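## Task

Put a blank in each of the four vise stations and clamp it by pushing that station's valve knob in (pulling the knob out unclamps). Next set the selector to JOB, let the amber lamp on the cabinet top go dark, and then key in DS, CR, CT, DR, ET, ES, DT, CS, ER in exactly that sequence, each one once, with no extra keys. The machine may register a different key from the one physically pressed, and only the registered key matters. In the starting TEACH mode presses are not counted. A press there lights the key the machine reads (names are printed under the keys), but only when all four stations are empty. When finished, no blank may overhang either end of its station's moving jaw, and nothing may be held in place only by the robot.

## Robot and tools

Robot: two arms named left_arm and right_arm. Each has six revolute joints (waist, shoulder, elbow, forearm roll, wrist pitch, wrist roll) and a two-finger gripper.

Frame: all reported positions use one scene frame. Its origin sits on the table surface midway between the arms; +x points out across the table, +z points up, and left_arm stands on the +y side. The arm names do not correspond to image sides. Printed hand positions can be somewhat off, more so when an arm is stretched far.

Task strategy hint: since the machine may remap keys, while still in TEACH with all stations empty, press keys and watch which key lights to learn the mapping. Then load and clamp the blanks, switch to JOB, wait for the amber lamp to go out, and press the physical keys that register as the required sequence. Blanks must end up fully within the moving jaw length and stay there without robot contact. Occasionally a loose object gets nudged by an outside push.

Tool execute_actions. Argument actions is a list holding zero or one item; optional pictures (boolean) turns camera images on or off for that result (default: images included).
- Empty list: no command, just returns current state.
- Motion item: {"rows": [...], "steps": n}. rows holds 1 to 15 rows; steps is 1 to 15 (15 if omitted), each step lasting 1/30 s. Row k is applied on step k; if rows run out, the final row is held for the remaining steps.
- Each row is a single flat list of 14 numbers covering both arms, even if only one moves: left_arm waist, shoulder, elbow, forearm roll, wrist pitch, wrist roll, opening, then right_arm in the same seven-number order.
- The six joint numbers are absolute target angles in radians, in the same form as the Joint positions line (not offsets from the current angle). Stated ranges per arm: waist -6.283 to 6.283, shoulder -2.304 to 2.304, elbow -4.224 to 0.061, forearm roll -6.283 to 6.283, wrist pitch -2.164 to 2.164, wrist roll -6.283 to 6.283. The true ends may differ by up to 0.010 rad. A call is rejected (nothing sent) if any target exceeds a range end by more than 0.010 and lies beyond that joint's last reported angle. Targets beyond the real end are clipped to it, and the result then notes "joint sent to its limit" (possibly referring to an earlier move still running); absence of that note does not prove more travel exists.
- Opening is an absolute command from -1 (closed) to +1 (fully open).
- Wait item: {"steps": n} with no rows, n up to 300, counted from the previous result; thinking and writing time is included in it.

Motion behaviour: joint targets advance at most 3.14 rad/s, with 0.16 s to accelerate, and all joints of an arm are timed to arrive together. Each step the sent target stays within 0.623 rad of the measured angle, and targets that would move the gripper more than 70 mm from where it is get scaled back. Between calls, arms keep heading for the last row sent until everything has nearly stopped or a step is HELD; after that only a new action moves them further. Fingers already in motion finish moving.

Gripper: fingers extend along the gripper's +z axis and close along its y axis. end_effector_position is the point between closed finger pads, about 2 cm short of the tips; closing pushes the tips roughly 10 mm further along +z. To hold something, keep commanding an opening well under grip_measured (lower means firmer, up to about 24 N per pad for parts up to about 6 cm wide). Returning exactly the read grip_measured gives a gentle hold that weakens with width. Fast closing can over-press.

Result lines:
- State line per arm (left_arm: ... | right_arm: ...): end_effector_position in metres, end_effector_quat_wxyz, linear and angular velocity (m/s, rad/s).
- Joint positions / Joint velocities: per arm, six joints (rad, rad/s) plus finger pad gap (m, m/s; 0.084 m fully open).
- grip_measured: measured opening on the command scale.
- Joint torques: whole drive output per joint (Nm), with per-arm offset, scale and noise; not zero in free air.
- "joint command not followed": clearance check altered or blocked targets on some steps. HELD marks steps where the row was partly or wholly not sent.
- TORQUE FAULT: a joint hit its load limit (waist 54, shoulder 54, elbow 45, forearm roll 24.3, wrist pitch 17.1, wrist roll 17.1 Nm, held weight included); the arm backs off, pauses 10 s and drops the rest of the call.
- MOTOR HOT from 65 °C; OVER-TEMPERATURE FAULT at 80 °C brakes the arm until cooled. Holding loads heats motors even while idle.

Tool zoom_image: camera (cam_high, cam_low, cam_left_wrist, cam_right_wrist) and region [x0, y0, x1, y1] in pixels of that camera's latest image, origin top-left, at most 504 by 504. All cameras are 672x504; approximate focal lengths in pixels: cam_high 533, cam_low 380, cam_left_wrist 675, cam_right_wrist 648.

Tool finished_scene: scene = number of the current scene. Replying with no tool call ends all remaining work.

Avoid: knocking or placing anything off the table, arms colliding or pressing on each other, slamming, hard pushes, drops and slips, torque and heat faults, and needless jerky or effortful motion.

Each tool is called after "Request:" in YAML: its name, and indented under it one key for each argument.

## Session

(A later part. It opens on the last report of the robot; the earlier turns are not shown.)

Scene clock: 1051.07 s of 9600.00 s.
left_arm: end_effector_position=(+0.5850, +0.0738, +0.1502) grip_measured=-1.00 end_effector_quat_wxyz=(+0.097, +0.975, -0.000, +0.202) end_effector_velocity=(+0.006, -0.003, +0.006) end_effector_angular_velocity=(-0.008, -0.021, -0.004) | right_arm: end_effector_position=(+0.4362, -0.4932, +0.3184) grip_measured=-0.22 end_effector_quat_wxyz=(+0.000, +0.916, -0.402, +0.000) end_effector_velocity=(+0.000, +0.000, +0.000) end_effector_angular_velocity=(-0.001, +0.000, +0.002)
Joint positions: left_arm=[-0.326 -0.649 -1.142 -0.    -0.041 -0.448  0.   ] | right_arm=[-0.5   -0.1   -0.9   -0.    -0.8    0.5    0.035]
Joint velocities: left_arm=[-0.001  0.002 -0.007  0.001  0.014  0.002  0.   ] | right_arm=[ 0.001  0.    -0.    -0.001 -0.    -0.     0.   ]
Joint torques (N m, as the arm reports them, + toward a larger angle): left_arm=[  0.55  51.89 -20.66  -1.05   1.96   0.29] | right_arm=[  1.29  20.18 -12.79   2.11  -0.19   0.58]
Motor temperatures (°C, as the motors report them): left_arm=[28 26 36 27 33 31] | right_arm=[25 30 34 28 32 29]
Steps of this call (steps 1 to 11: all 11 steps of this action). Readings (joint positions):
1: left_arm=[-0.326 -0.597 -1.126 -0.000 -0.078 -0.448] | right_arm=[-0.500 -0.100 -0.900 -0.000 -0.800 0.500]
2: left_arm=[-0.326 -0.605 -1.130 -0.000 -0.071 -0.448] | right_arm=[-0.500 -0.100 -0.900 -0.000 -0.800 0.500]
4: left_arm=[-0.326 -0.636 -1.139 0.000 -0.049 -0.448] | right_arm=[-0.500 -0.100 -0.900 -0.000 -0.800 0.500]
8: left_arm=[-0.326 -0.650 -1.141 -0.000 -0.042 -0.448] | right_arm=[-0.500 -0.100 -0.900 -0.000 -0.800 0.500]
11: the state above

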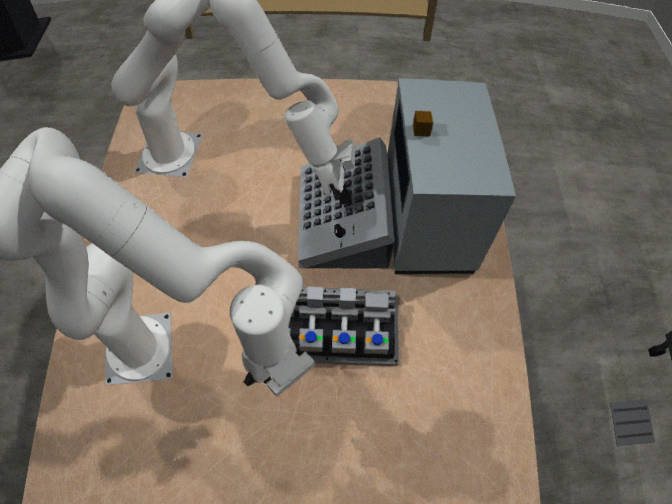

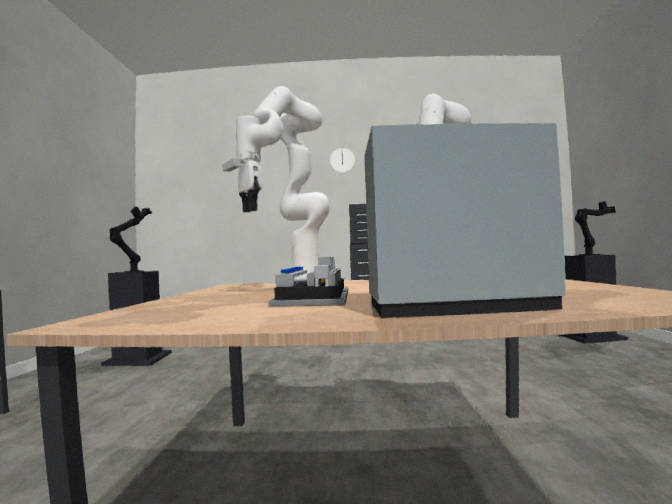

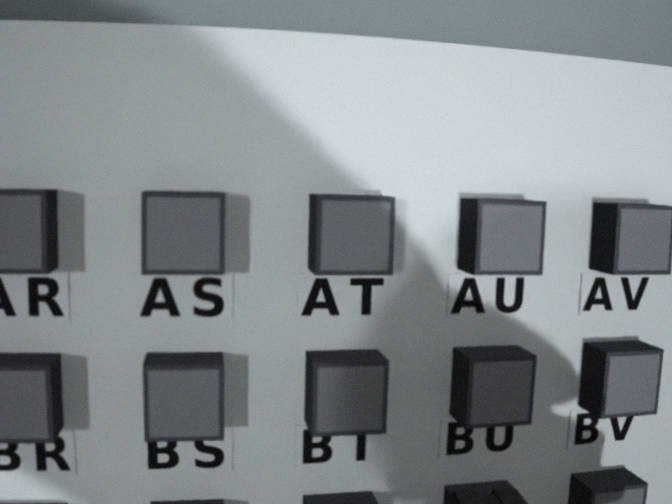

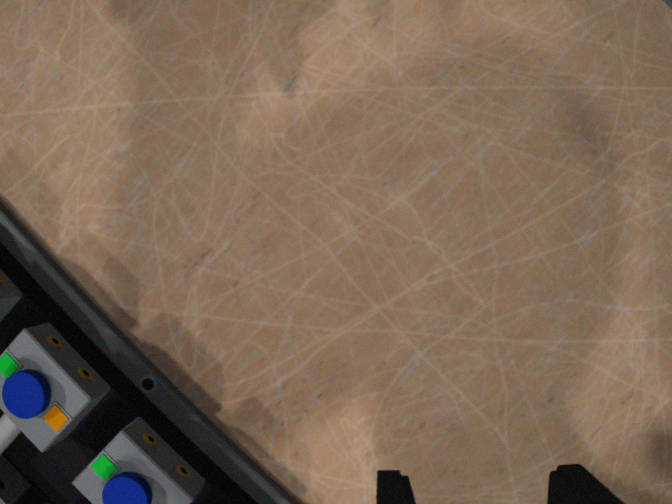

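Request:
execute_actions:
  actions:
    - {"rows":[[-0.326,-0.57,-1.135,0,-0.095,-0.448,-1,-0.5,-0.1,-0.9,0,-0.8,0.5,-0.2]],"steps":9}
  pictures: false

Request:
execute_actions:
  actions:
    - {"rows":[[-0.259,-0.57,-1.176,0,-0.14,-0.381,-1,-0.5,-0.1,-0.9,0,-0.8,0.5,-0.2],[-0.259,-0.57,-1.176,0,-0.14,-0.381,-1,-0.5,-0.1,-0.9,0,-0.8,0.5,-0.2],[-0.259,-0.57,-1.176,0,-0.14,-0.381,-1,-0.5,-0.1,-0.9,0,-0.8,0.5,-0.2],[-0.259,-0.57,-1.176,0,-0.14,-0.381,-1,-0.5,-0.1,-0.9,0,-0.8,0.5,-0.2],[-0.259,-0.57,-1.176,0,-0.14,-0.381,-1,-0.5,-0.1,-0.9,0,-0.8,0.5,-0.2],[-0.259,-0.57,-1.176,0,-0.14,-0.381,-1,-0.5,-0.1,-0.9,0,-0.8,0.5,-0.2],[-0.259,-0.57,-1.176,0,-0.14,-0.381,-1,-0.5,-0.1,-0.9,0,-0.8,0.5,-0.2],[-0.259,-0.57,-1.176,0,-0.14,-0.381,-1,-0.5,-0.1,-0.9,0,-0.8,0.5,-0.2],[-0.259,-0.595,-1.176,0,-0.13,-0.381,-1,-0.5,-0.1,-0.9,0,-0.8,0.5,-0.2]]}
  pictures: false

Request:
execute_actions:
  actions:
    - {"rows":[[-0.259,-0.649,-1.192,0,-0.091,-0.381,-1,-0.5,-0.1,-0.9,0,-0.8,0.5,-0.2]],"steps":11}

Request:
execute_actions:
  actions:
    - {"rows":[[-0.259,-0.585,-1.176,0,-0.135,-0.381,-1,-0.5,-0.1,-0.9,0,-0.8,0.5,-0.2]],"steps":8}
  pictures: false

Request:
execute_actions:
  actions:
    - {"rows":[[-0.245,-0.528,-0.952,0,0.028,-0.367,-1,-0.5,-0.1,-0.9,0,-0.8,0.5,-0.2]],"steps":15}
  pictures: false

Request:
execute_actions:
  actions:
    - {"rows":[[-0.245,-0.582,-0.968,0,0.067,-0.367,-1,-0.5,-0.1,-0.9,0,-0.8,0.5,-0.2]],"steps":11}

Request:
execute_actions:
  actions:
    - {"rows":[[-0.245,-0.45,-0.95,0,-0.03,-0.367,-1,-0.5,-0.1,-0.9,0,-0.8,0.5,-0.2]],"steps":15}

Scene clock: 1078.97 s of 9600.00 s.
left_arm: end_effector_position=(+0.5850, +0.0739, +0.1949) grip_measured=-1.00 end_effector_quat_wxyz=(+0.101, +0.972, -0.000, +0.210) end_effector_velocity=(-0.018, +0.009, -0.028) end_effector_angular_velocity=(+0.027, +0.057, +0.001) | right_arm: end_effector_position=(+0.4362, -0.4932, +0.3184) grip_measured=-0.22 end_effector_quat_wxyz=(+0.000, +0.916, -0.402, +0.000) end_effector_velocity=(+0.000, +0.000, +0.000) end_effector_angular_velocity=(-0.000, -0.000, +0.002)
Joint positions: left_arm=[-0.326 -0.57  -1.135  0.    -0.095 -0.448  0.   ] | right_arm=[-0.5   -0.1   -0.9   -0.    -0.8    0.5    0.035]
Joint velocities: left_arm=[-0.    -0.02   0.027 -0.001 -0.016 -0.     0.   ] | right_arm=[ 0.001  0.    -0.    -0.    -0.    -0.    -0.   ]
Joint torques (N m, as the arm reports them, + toward a larger angle): left_arm=[  0.88  53.87 -21.37  -0.92   1.75   0.26] | right_arm=[ -0.87  24.5  -13.8    1.57  -0.34   0.57]
Motor temperatures (°C, as the motors report them): left_arm=[28 26 35 27 32 31] | right_arm=[25 29 34 28 32 29]
Steps of this call (steps 1 to 15: the robot went on to your last target; steps 16 to 90: nothing new was sent; then 24.60 s passed at rest; steps 91 to 99: all 9 steps of this action). Readings (joint positions):
91: left_arm=[-0.326 -0.649 -1.142 0.000 -0.041 -0.448] | right_arm=[-0.500 -0.100 -0.900 -0.000 -0.800 0.500]
92: left_arm=[-0.326 -0.641 -1.140 -0.000 -0.048 -0.448] | right_arm=[-0.500 -0.100 -0.900 -0.000 -0.800 0.500]
94: left_arm=[-0.326 -0.597 -1.135 -0.000 -0.079 -0.448] | right_arm=[-0.500 -0.100 -0.900 -0.000 -0.800 0.500]
98: left_arm=[-0.326 -0.569 -1.136 0.000 -0.094 -0.448] | right_arm=[-0.500 -0.100 -0.900 0.000 -0.800 0.500]
99: the state above

Scene clock: 1079.47 s of 9600.00 s.
left_arm: end_effector_position=(+0.6102, +0.1123, +0.1924) grip_measured=-1.00 end_effector_quat_wxyz=(+0.083, +0.975, -0.000, +0.207) end_effector_velocity=(+0.011, -0.003, +0.012) end_effector_angular_velocity=(-0.011, -0.028, +0.002) | right_arm: end_effector_position=(+0.4362, -0.4932, +0.3184) grip_measured=-0.22 end_effector_quat_wxyz=(+0.000, +0.916, -0.402, +0.000) end_effector_velocity=(-0.000, -0.000, +0.000) end_effector_angular_velocity=(-0.000, +0.000, -0.000)
Joint positions: left_arm=[-0.259 -0.595 -1.175 -0.    -0.13  -0.381  0.   ] | right_arm=[-0.5   -0.1   -0.9   -0.    -0.8    0.5    0.035]
Joint velocities: left_arm=[ 0.002  0.005 -0.017  0.     0.009  0.     0.   ] | right_arm=[-0.  0.  0. -0. -0. -0. -0.]
Joint torques (N m, as the arm reports them, + toward a larger angle): left_arm=[  0.51  56.06 -21.1   -0.96   1.7    0.22] | right_arm=[  2.44  21.07 -14.04   0.61  -0.09   0.47]
Motor temperatures (°C, as the motors report them): left_arm=[28 26 35 27 32 31] | right_arm=[25 29 34 28 32 29]
Steps of this call (steps 1 to 15: all 15 steps of this action). Readings (joint positions):
1: left_arm=[-0.325 -0.571 -1.135 -0.000 -0.096 -0.447] | right_arm=[-0.500 -0.100 -0.900 -0.000 -0.800 0.500]
2: left_arm=[-0.317 -0.571 -1.141 -0.000 -0.104 -0.436] | right_arm=[-0.500 -0.100 -0.900 -0.000 -0.800 0.500]
4: left_arm=[-0.278 -0.571 -1.164 -0.000 -0.128 -0.400] | right_arm=[-0.500 -0.100 -0.900 -0.000 -0.800 0.500]
8: left_arm=[-0.259 -0.570 -1.176 0.000 -0.139 -0.382] | right_arm=[-0.500 -0.100 -0.900 -0.000 -0.800 0.500]
15: the state above

Scene clock: 1079.83 s of 9600.00 s.
left_arm: end_effector_position=(+0.6169, +0.1098, +0.1678) grip_measured=-1.00 end_effector_quat_wxyz=(+0.083, +0.975, -0.000, +0.208) end_effector_velocity=(+0.006, -0.002, +0.003) end_effector_angular_velocity=(-0.007, -0.018, -0.000) | right_arm: end_effector_position=(+0.4362, -0.4932, +0.3184) grip_measured=-0.22 end_effector_quat_wxyz=(+0.000, +0.916, -0.402, +0.000) end_effector_velocity=(+0.000, +0.000, -0.000) end_effector_angular_velocity=(+0.000, -0.000, -0.000)
Joint positions: left_arm=[-0.259 -0.648 -1.192 -0.    -0.092 -0.381  0.   ] | right_arm=[-0.5   -0.1   -0.9   -0.    -0.8    0.5    0.035]
Joint velocities: left_arm=[-0.    -0.002 -0.006  0.     0.016 -0.     0.   ] | right_arm=[ 0. -0. -0.  0.  0.  0. -0.]
Joint torques (N m, as the arm reports them, + toward a larger angle): left_arm=[  0.32  51.99 -21.17  -1.03   2.33   0.26] | right_arm=[ -2.06  19.89 -14.18   1.85  -0.38   0.56]
Motor temperatures (°C, as the motors report them): left_arm=[28 26 35 27 32 31] | right_arm=[25 29 34 28 32 29]
Steps of this call (steps 1 to 11: all 11 steps of this action). Readings (joint positions):
1: left_arm=[-0.259 -0.596 -1.176 -0.000 -0.129 -0.381] | right_arm=[-0.500 -0.100 -0.900 -0.000 -0.800 0.500]
2: left_arm=[-0.259 -0.604 -1.180 0.000 -0.122 -0.381] | right_arm=[-0.500 -0.100 -0.900 -0.000 -0.800 0.500]
4: left_arm=[-0.259 -0.635 -1.189 0.000 -0.100 -0.381] | right_arm=[-0.500 -0.100 -0.900 0.000 -0.800 0.500]
8: left_arm=[-0.259 -0.648 -1.191 -0.000 -0.094 -0.381] | right_arm=[-0.500 -0.100 -0.900 0.000 -0.800 0.500]
11: the state above

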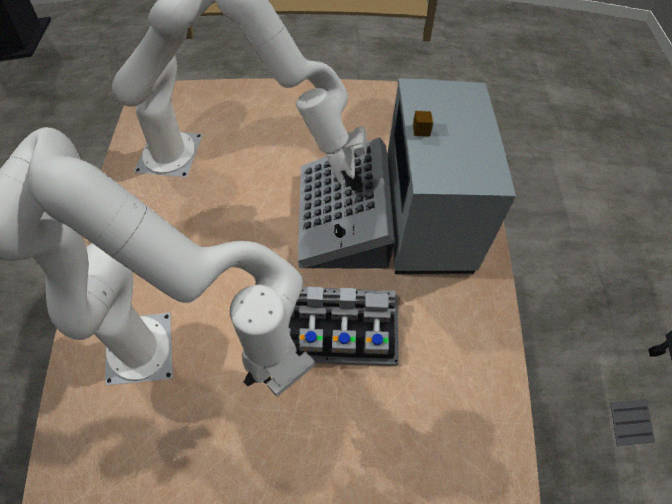

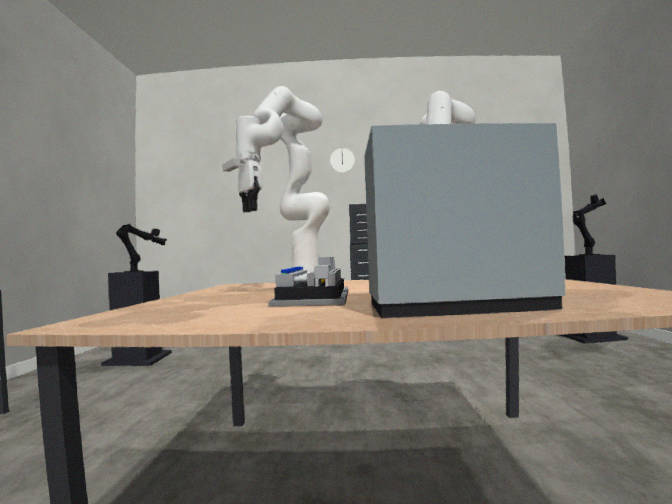

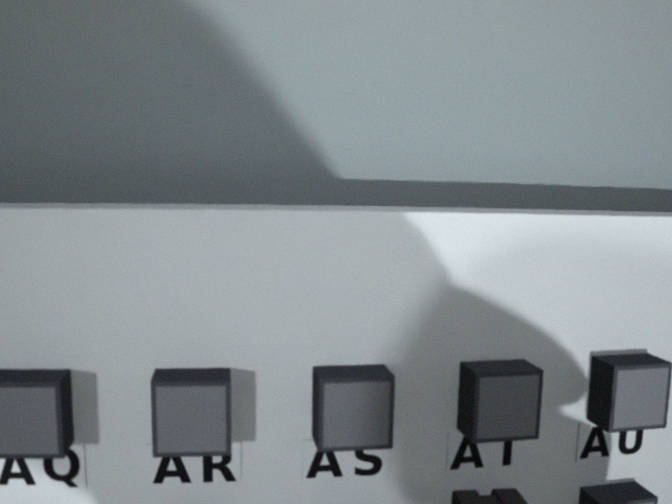

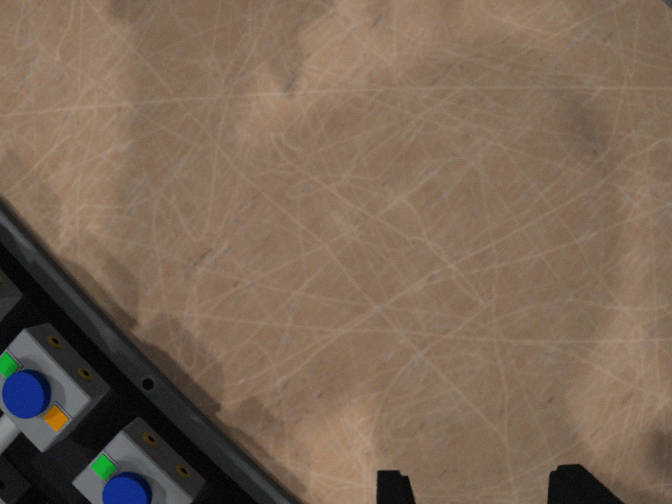

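Scene clock: 1080.10 s of 9600.00 s.
left_arm: end_effector_position=(+0.6124, +0.1117, +0.2006) grip_measured=-1.00 end_effector_quat_wxyz=(+0.085, +0.974, -0.000, +0.211) end_effector_velocity=(-0.023, +0.009, -0.030) end_effector_angular_velocity=(+0.028, +0.070, +0.001) | right_arm: end_effector_position=(+0.4362, -0.4932, +0.3184) grip_measured=-0.22 end_effector_quat_wxyz=(+0.000, +0.916, -0.402, +0.000) end_effector_velocity=(-0.000, -0.000, -0.000) end_effector_angular_velocity=(+0.001, +0.000, -0.001)
Joint positions: left_arm=[-0.259 -0.585 -1.177  0.    -0.133 -0.381  0.   ] | right_arm=[-0.5   -0.1   -0.9   -0.    -0.8    0.5    0.035]
Joint velocities: left_arm=[-0.    -0.017  0.033 -0.    -0.026 -0.     0.   ] | right_arm=[-0.001 -0.     0.     0.001  0.     0.     0.   ]
Joint torques (N m, as the arm reports them, + toward a larger angle): left_arm=[  0.06  51.65 -21.95  -0.95   1.77   0.21] | right_arm=[  0.05  19.88 -13.19   1.68  -0.28   0.57]
Motor temperatures (°C, as the motors report them): left_arm=[28 26 35 27 32 31] | right_arm=[25 29 34 28 32 29]
Steps of this call (steps 1 to 8: all 8 steps of this action). Readings (joint positions):
1: left_arm=[-0.259 -0.648 -1.192 0.000 -0.092 -0.381] | right_arm=[-0.500 -0.100 -0.900 -0.000 -0.800 0.500]
2: left_arm=[-0.259 -0.641 -1.189 -0.000 -0.097 -0.381] | right_arm=[-0.500 -0.100 -0.900 0.000 -0.800 0.500]
4: left_arm=[-0.259 -0.604 -1.180 -0.000 -0.122 -0.381] | right_arm=[-0.500 -0.100 -0.900 -0.000 -0.800 0.500]
8: the state above

Scene clock: 1080.60 s of 9600.00 s.
left_arm: end_effector_position=(+0.5506, +0.1457, +0.1549) grip_measured=-1.00 end_effector_quat_wxyz=(+0.081, +0.974, -0.000, +0.210) end_effector_velocity=(-0.003, +0.001, -0.003) end_effector_angular_velocity=(+0.003, +0.006, -0.000) | right_arm: end_effector_position=(+0.4362, -0.4932, +0.3184) grip_measured=-0.22 end_effector_quat_wxyz=(+0.000, +0.916, -0.402, +0.000) end_effector_velocity=(+0.000, -0.000, -0.000) end_effector_angular_velocity=(+0.001, -0.000, -0.002)
Joint positions: left_arm=[-0.245 -0.528 -0.953  0.     0.028 -0.367  0.   ] | right_arm=[-0.5   -0.1   -0.9   -0.    -0.8    0.5    0.035]
Joint velocities: left_arm=[ 0.    -0.001  0.005  0.    -0.001  0.     0.   ] | right_arm=[-0.001 -0.001 -0.     0.001  0.     0.    -0.   ]
Joint torques (N m, as the arm reports them, + toward a larger angle): left_arm=[  0.78  47.34 -19.54  -1.36   1.72   0.28] | right_arm=[  0.42  21.27 -14.72   1.32  -0.25   0.58]
Motor temperatures (°C, as the motors report them): left_arm=[28 26 35 27 32 31] | right_arm=[25 29 34 28 32 29]
Steps of this call (steps 1 to 15: all 15 steps of this action). Readings (joint positions):
1: left_arm=[-0.259 -0.585 -1.175 0.000 -0.133 -0.381] | right_arm=[-0.500 -0.100 -0.900 -0.000 -0.800 0.500]
2: left_arm=[-0.258 -0.583 -1.166 0.000 -0.124 -0.380] | right_arm=[-0.500 -0.100 -0.900 -0.000 -0.800 0.500]
4: left_arm=[-0.254 -0.564 -1.097 0.000 -0.071 -0.376] | right_arm=[-0.500 -0.100 -0.900 -0.000 -0.800 0.500]
8: left_arm=[-0.245 -0.532 -0.958 -0.000 0.017 -0.368] | right_arm=[-0.500 -0.100 -0.900 0.000 -0.800 0.500]
15: the state above

Scene clock: 1080.97 s of 9600.00 s.
left_arm: end_effector_position=(+0.5545, +0.1444, +0.1316) grip_measured=-1.00 end_effector_quat_wxyz=(+0.080, +0.975, -0.000, +0.209) end_effector_velocity=(+0.001, -0.001, +0.001) end_effector_angular_velocity=(-0.002, -0.003, +0.000) | right_arm: end_effector_position=(+0.4362, -0.4932, +0.3184) grip_measured=-0.22 end_effector_quat_wxyz=(+0.000, +0.916, -0.402, +0.000) end_effector_velocity=(+0.000, +0.001, -0.000) end_effector_angular_velocity=(+0.001, +0.001, +0.001)
Joint positions: left_arm=[-0.245 -0.582 -0.967 -0.     0.065 -0.367  0.   ] | right_arm=[-0.5   -0.1   -0.9    0.    -0.8    0.5    0.035]
Joint velocities: left_arm=[-0.001  0.001 -0.001  0.     0.002 -0.002  0.   ] | right_arm=[ 0.001 -0.001 -0.     0.001 -0.    -0.    -0.   ]
Joint torques (N m, as the arm reports them, + toward a larger angle): left_arm=[ -2.56  49.56 -20.83  -0.85   2.56   0.29] | right_arm=[  0.15  18.95 -12.31   2.31  -0.2    0.75]
Motor temperatures (°C, as the motors report them): left_arm=[28 26 35 27 32 31] | right_arm=[25 29 34 28 32 29]
Steps of this call (steps 1 to 11: all 11 steps of this action). Readings (joint positions):
1: left_arm=[-0.245 -0.529 -0.954 0.000 0.029 -0.367] | right_arm=[-0.500 -0.100 -0.900 -0.000 -0.800 0.500]
2: left_arm=[-0.245 -0.537 -0.958 0.000 0.036 -0.367] | right_arm=[-0.500 -0.100 -0.900 -0.000 -0.800 0.500]
4: left_arm=[-0.245 -0.569 -0.965 0.000 0.058 -0.367] | right_arm=[-0.500 -0.100 -0.900 0.000 -0.800 0.500]
8: left_arm=[-0.245 -0.582 -0.967 -0.000 0.065 -0.367] | right_arm=[-0.500 -0.100 -0.900 0.000 -0.800 0.500]
11: the state above

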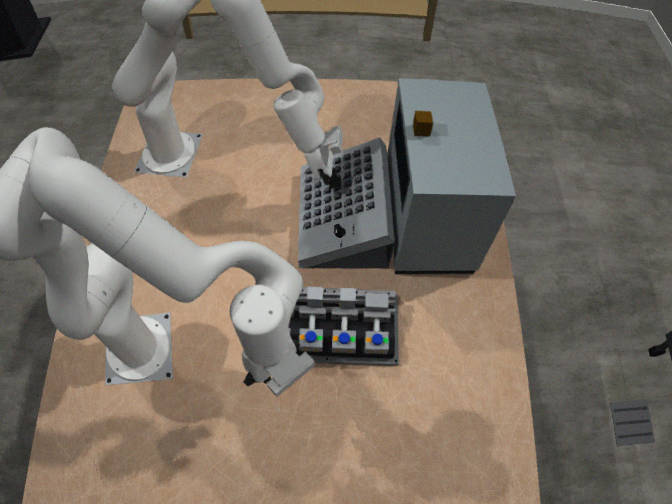

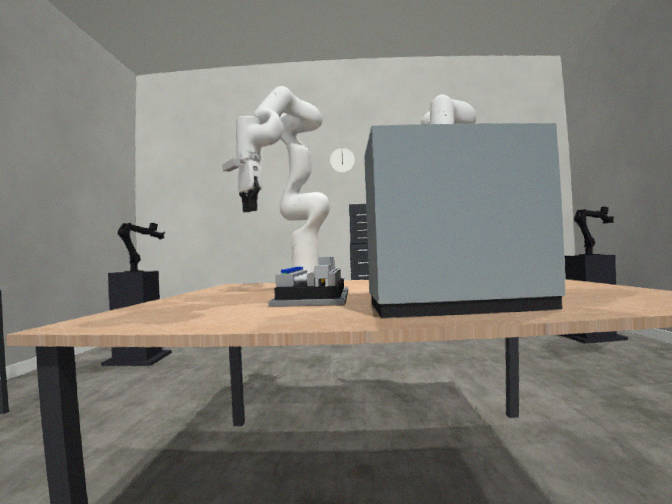

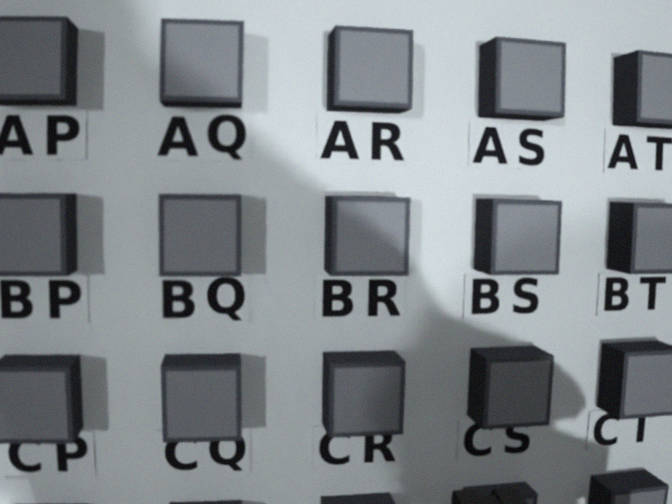

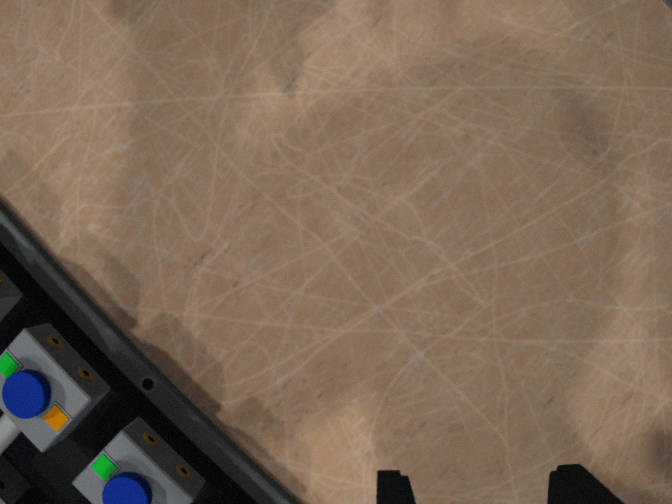

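Scene clock: 1081.47 s of 9600.00 s.
left_arm: end_effector_position=(+0.5505, +0.1458, +0.1945) grip_measured=-1.00 end_effector_quat_wxyz=(+0.083, +0.973, -0.000, +0.217) end_effector_velocity=(+0.002, -0.001, +0.006) end_effector_angular_velocity=(-0.004, -0.009, +0.001) | right_arm: end_effector_position=(+0.4362, -0.4932, +0.3184) grip_measured=-0.22 end_effector_quat_wxyz=(+0.000, +0.916, -0.402, +0.000) end_effector_velocity=(-0.000, +0.000, +0.000) end_effector_angular_velocity=(+0.001, -0.000, -0.000)
Joint positions: left_arm=[-0.245 -0.451 -0.95  -0.    -0.03  -0.367  0.   ] | right_arm=[-0.5   -0.1   -0.9    0.    -0.8    0.5    0.035]
Joint velocities: left_arm=[ 0.     0.007 -0.003  0.    -0.001 -0.001  0.   ] | right_arm=[-0.     0.    -0.     0.001 -0.    -0.     0.   ]
Joint torques (N m, as the arm reports them, + toward a larger angle): left_arm=[  0.25  45.53 -20.29  -1.1    1.68   0.27] | right_arm=[ -0.8   23.28 -13.14   1.65  -0.34   0.57]
Motor temperatures (°C, as the motors report them): left_arm=[28 26 35 27 32 31] | right_arm=[25 29 34 28 32 29]
Steps of this call (steps 1 to 15: all 15 steps of this action). Readings (joint positions):
1: left_arm=[-0.245 -0.581 -0.967 -0.000 0.065 -0.367] | right_arm=[-0.500 -0.100 -0.900 0.000 -0.800 0.500]
2: left_arm=[-0.245 -0.574 -0.966 -0.000 0.059 -0.367] | right_arm=[-0.500 -0.100 -0.900 0.000 -0.800 0.500]
4: left_arm=[-0.245 -0.517 -0.956 -0.000 0.016 -0.367] | right_arm=[-0.500 -0.100 -0.900 -0.000 -0.800 0.500]
8: left_arm=[-0.245 -0.450 -0.953 0.000 -0.026 -0.367] | right_arm=[-0.500 -0.100 -0.900 -0.000 -0.800 0.500]
15: the state above

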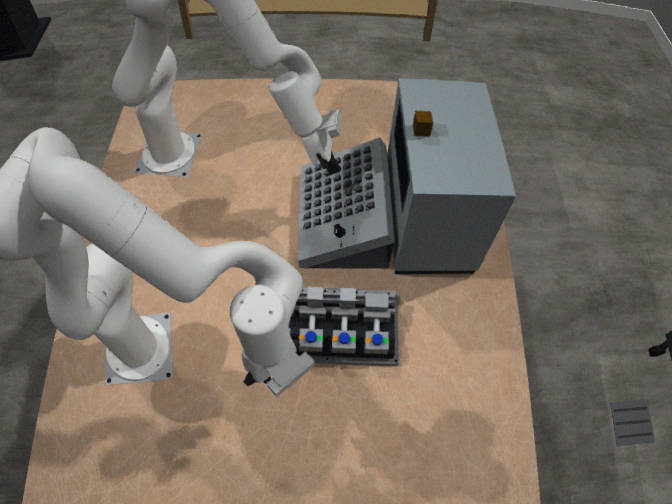

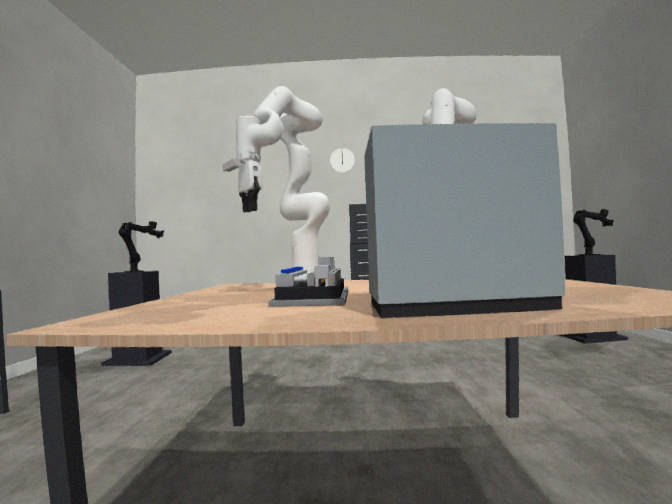

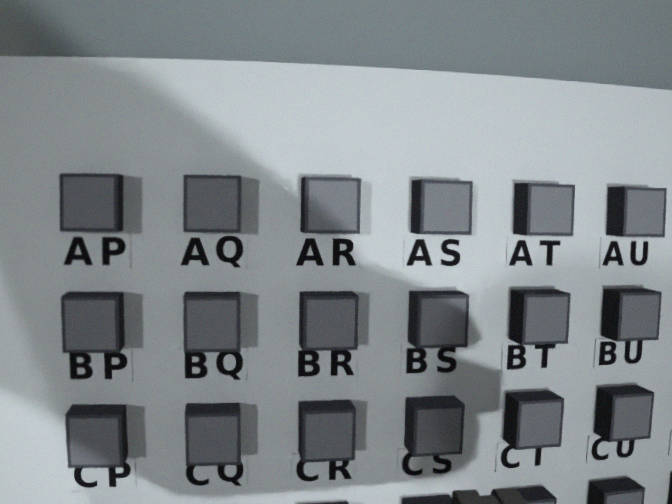

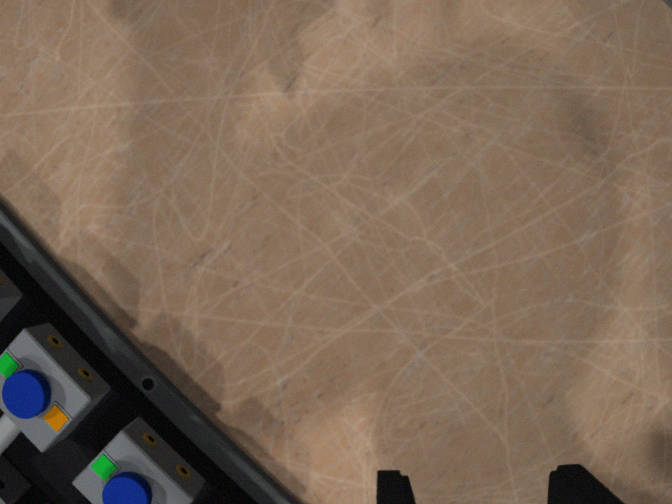

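Request:
finished_scene:
  scene: 1

The scene is finished: the task was done.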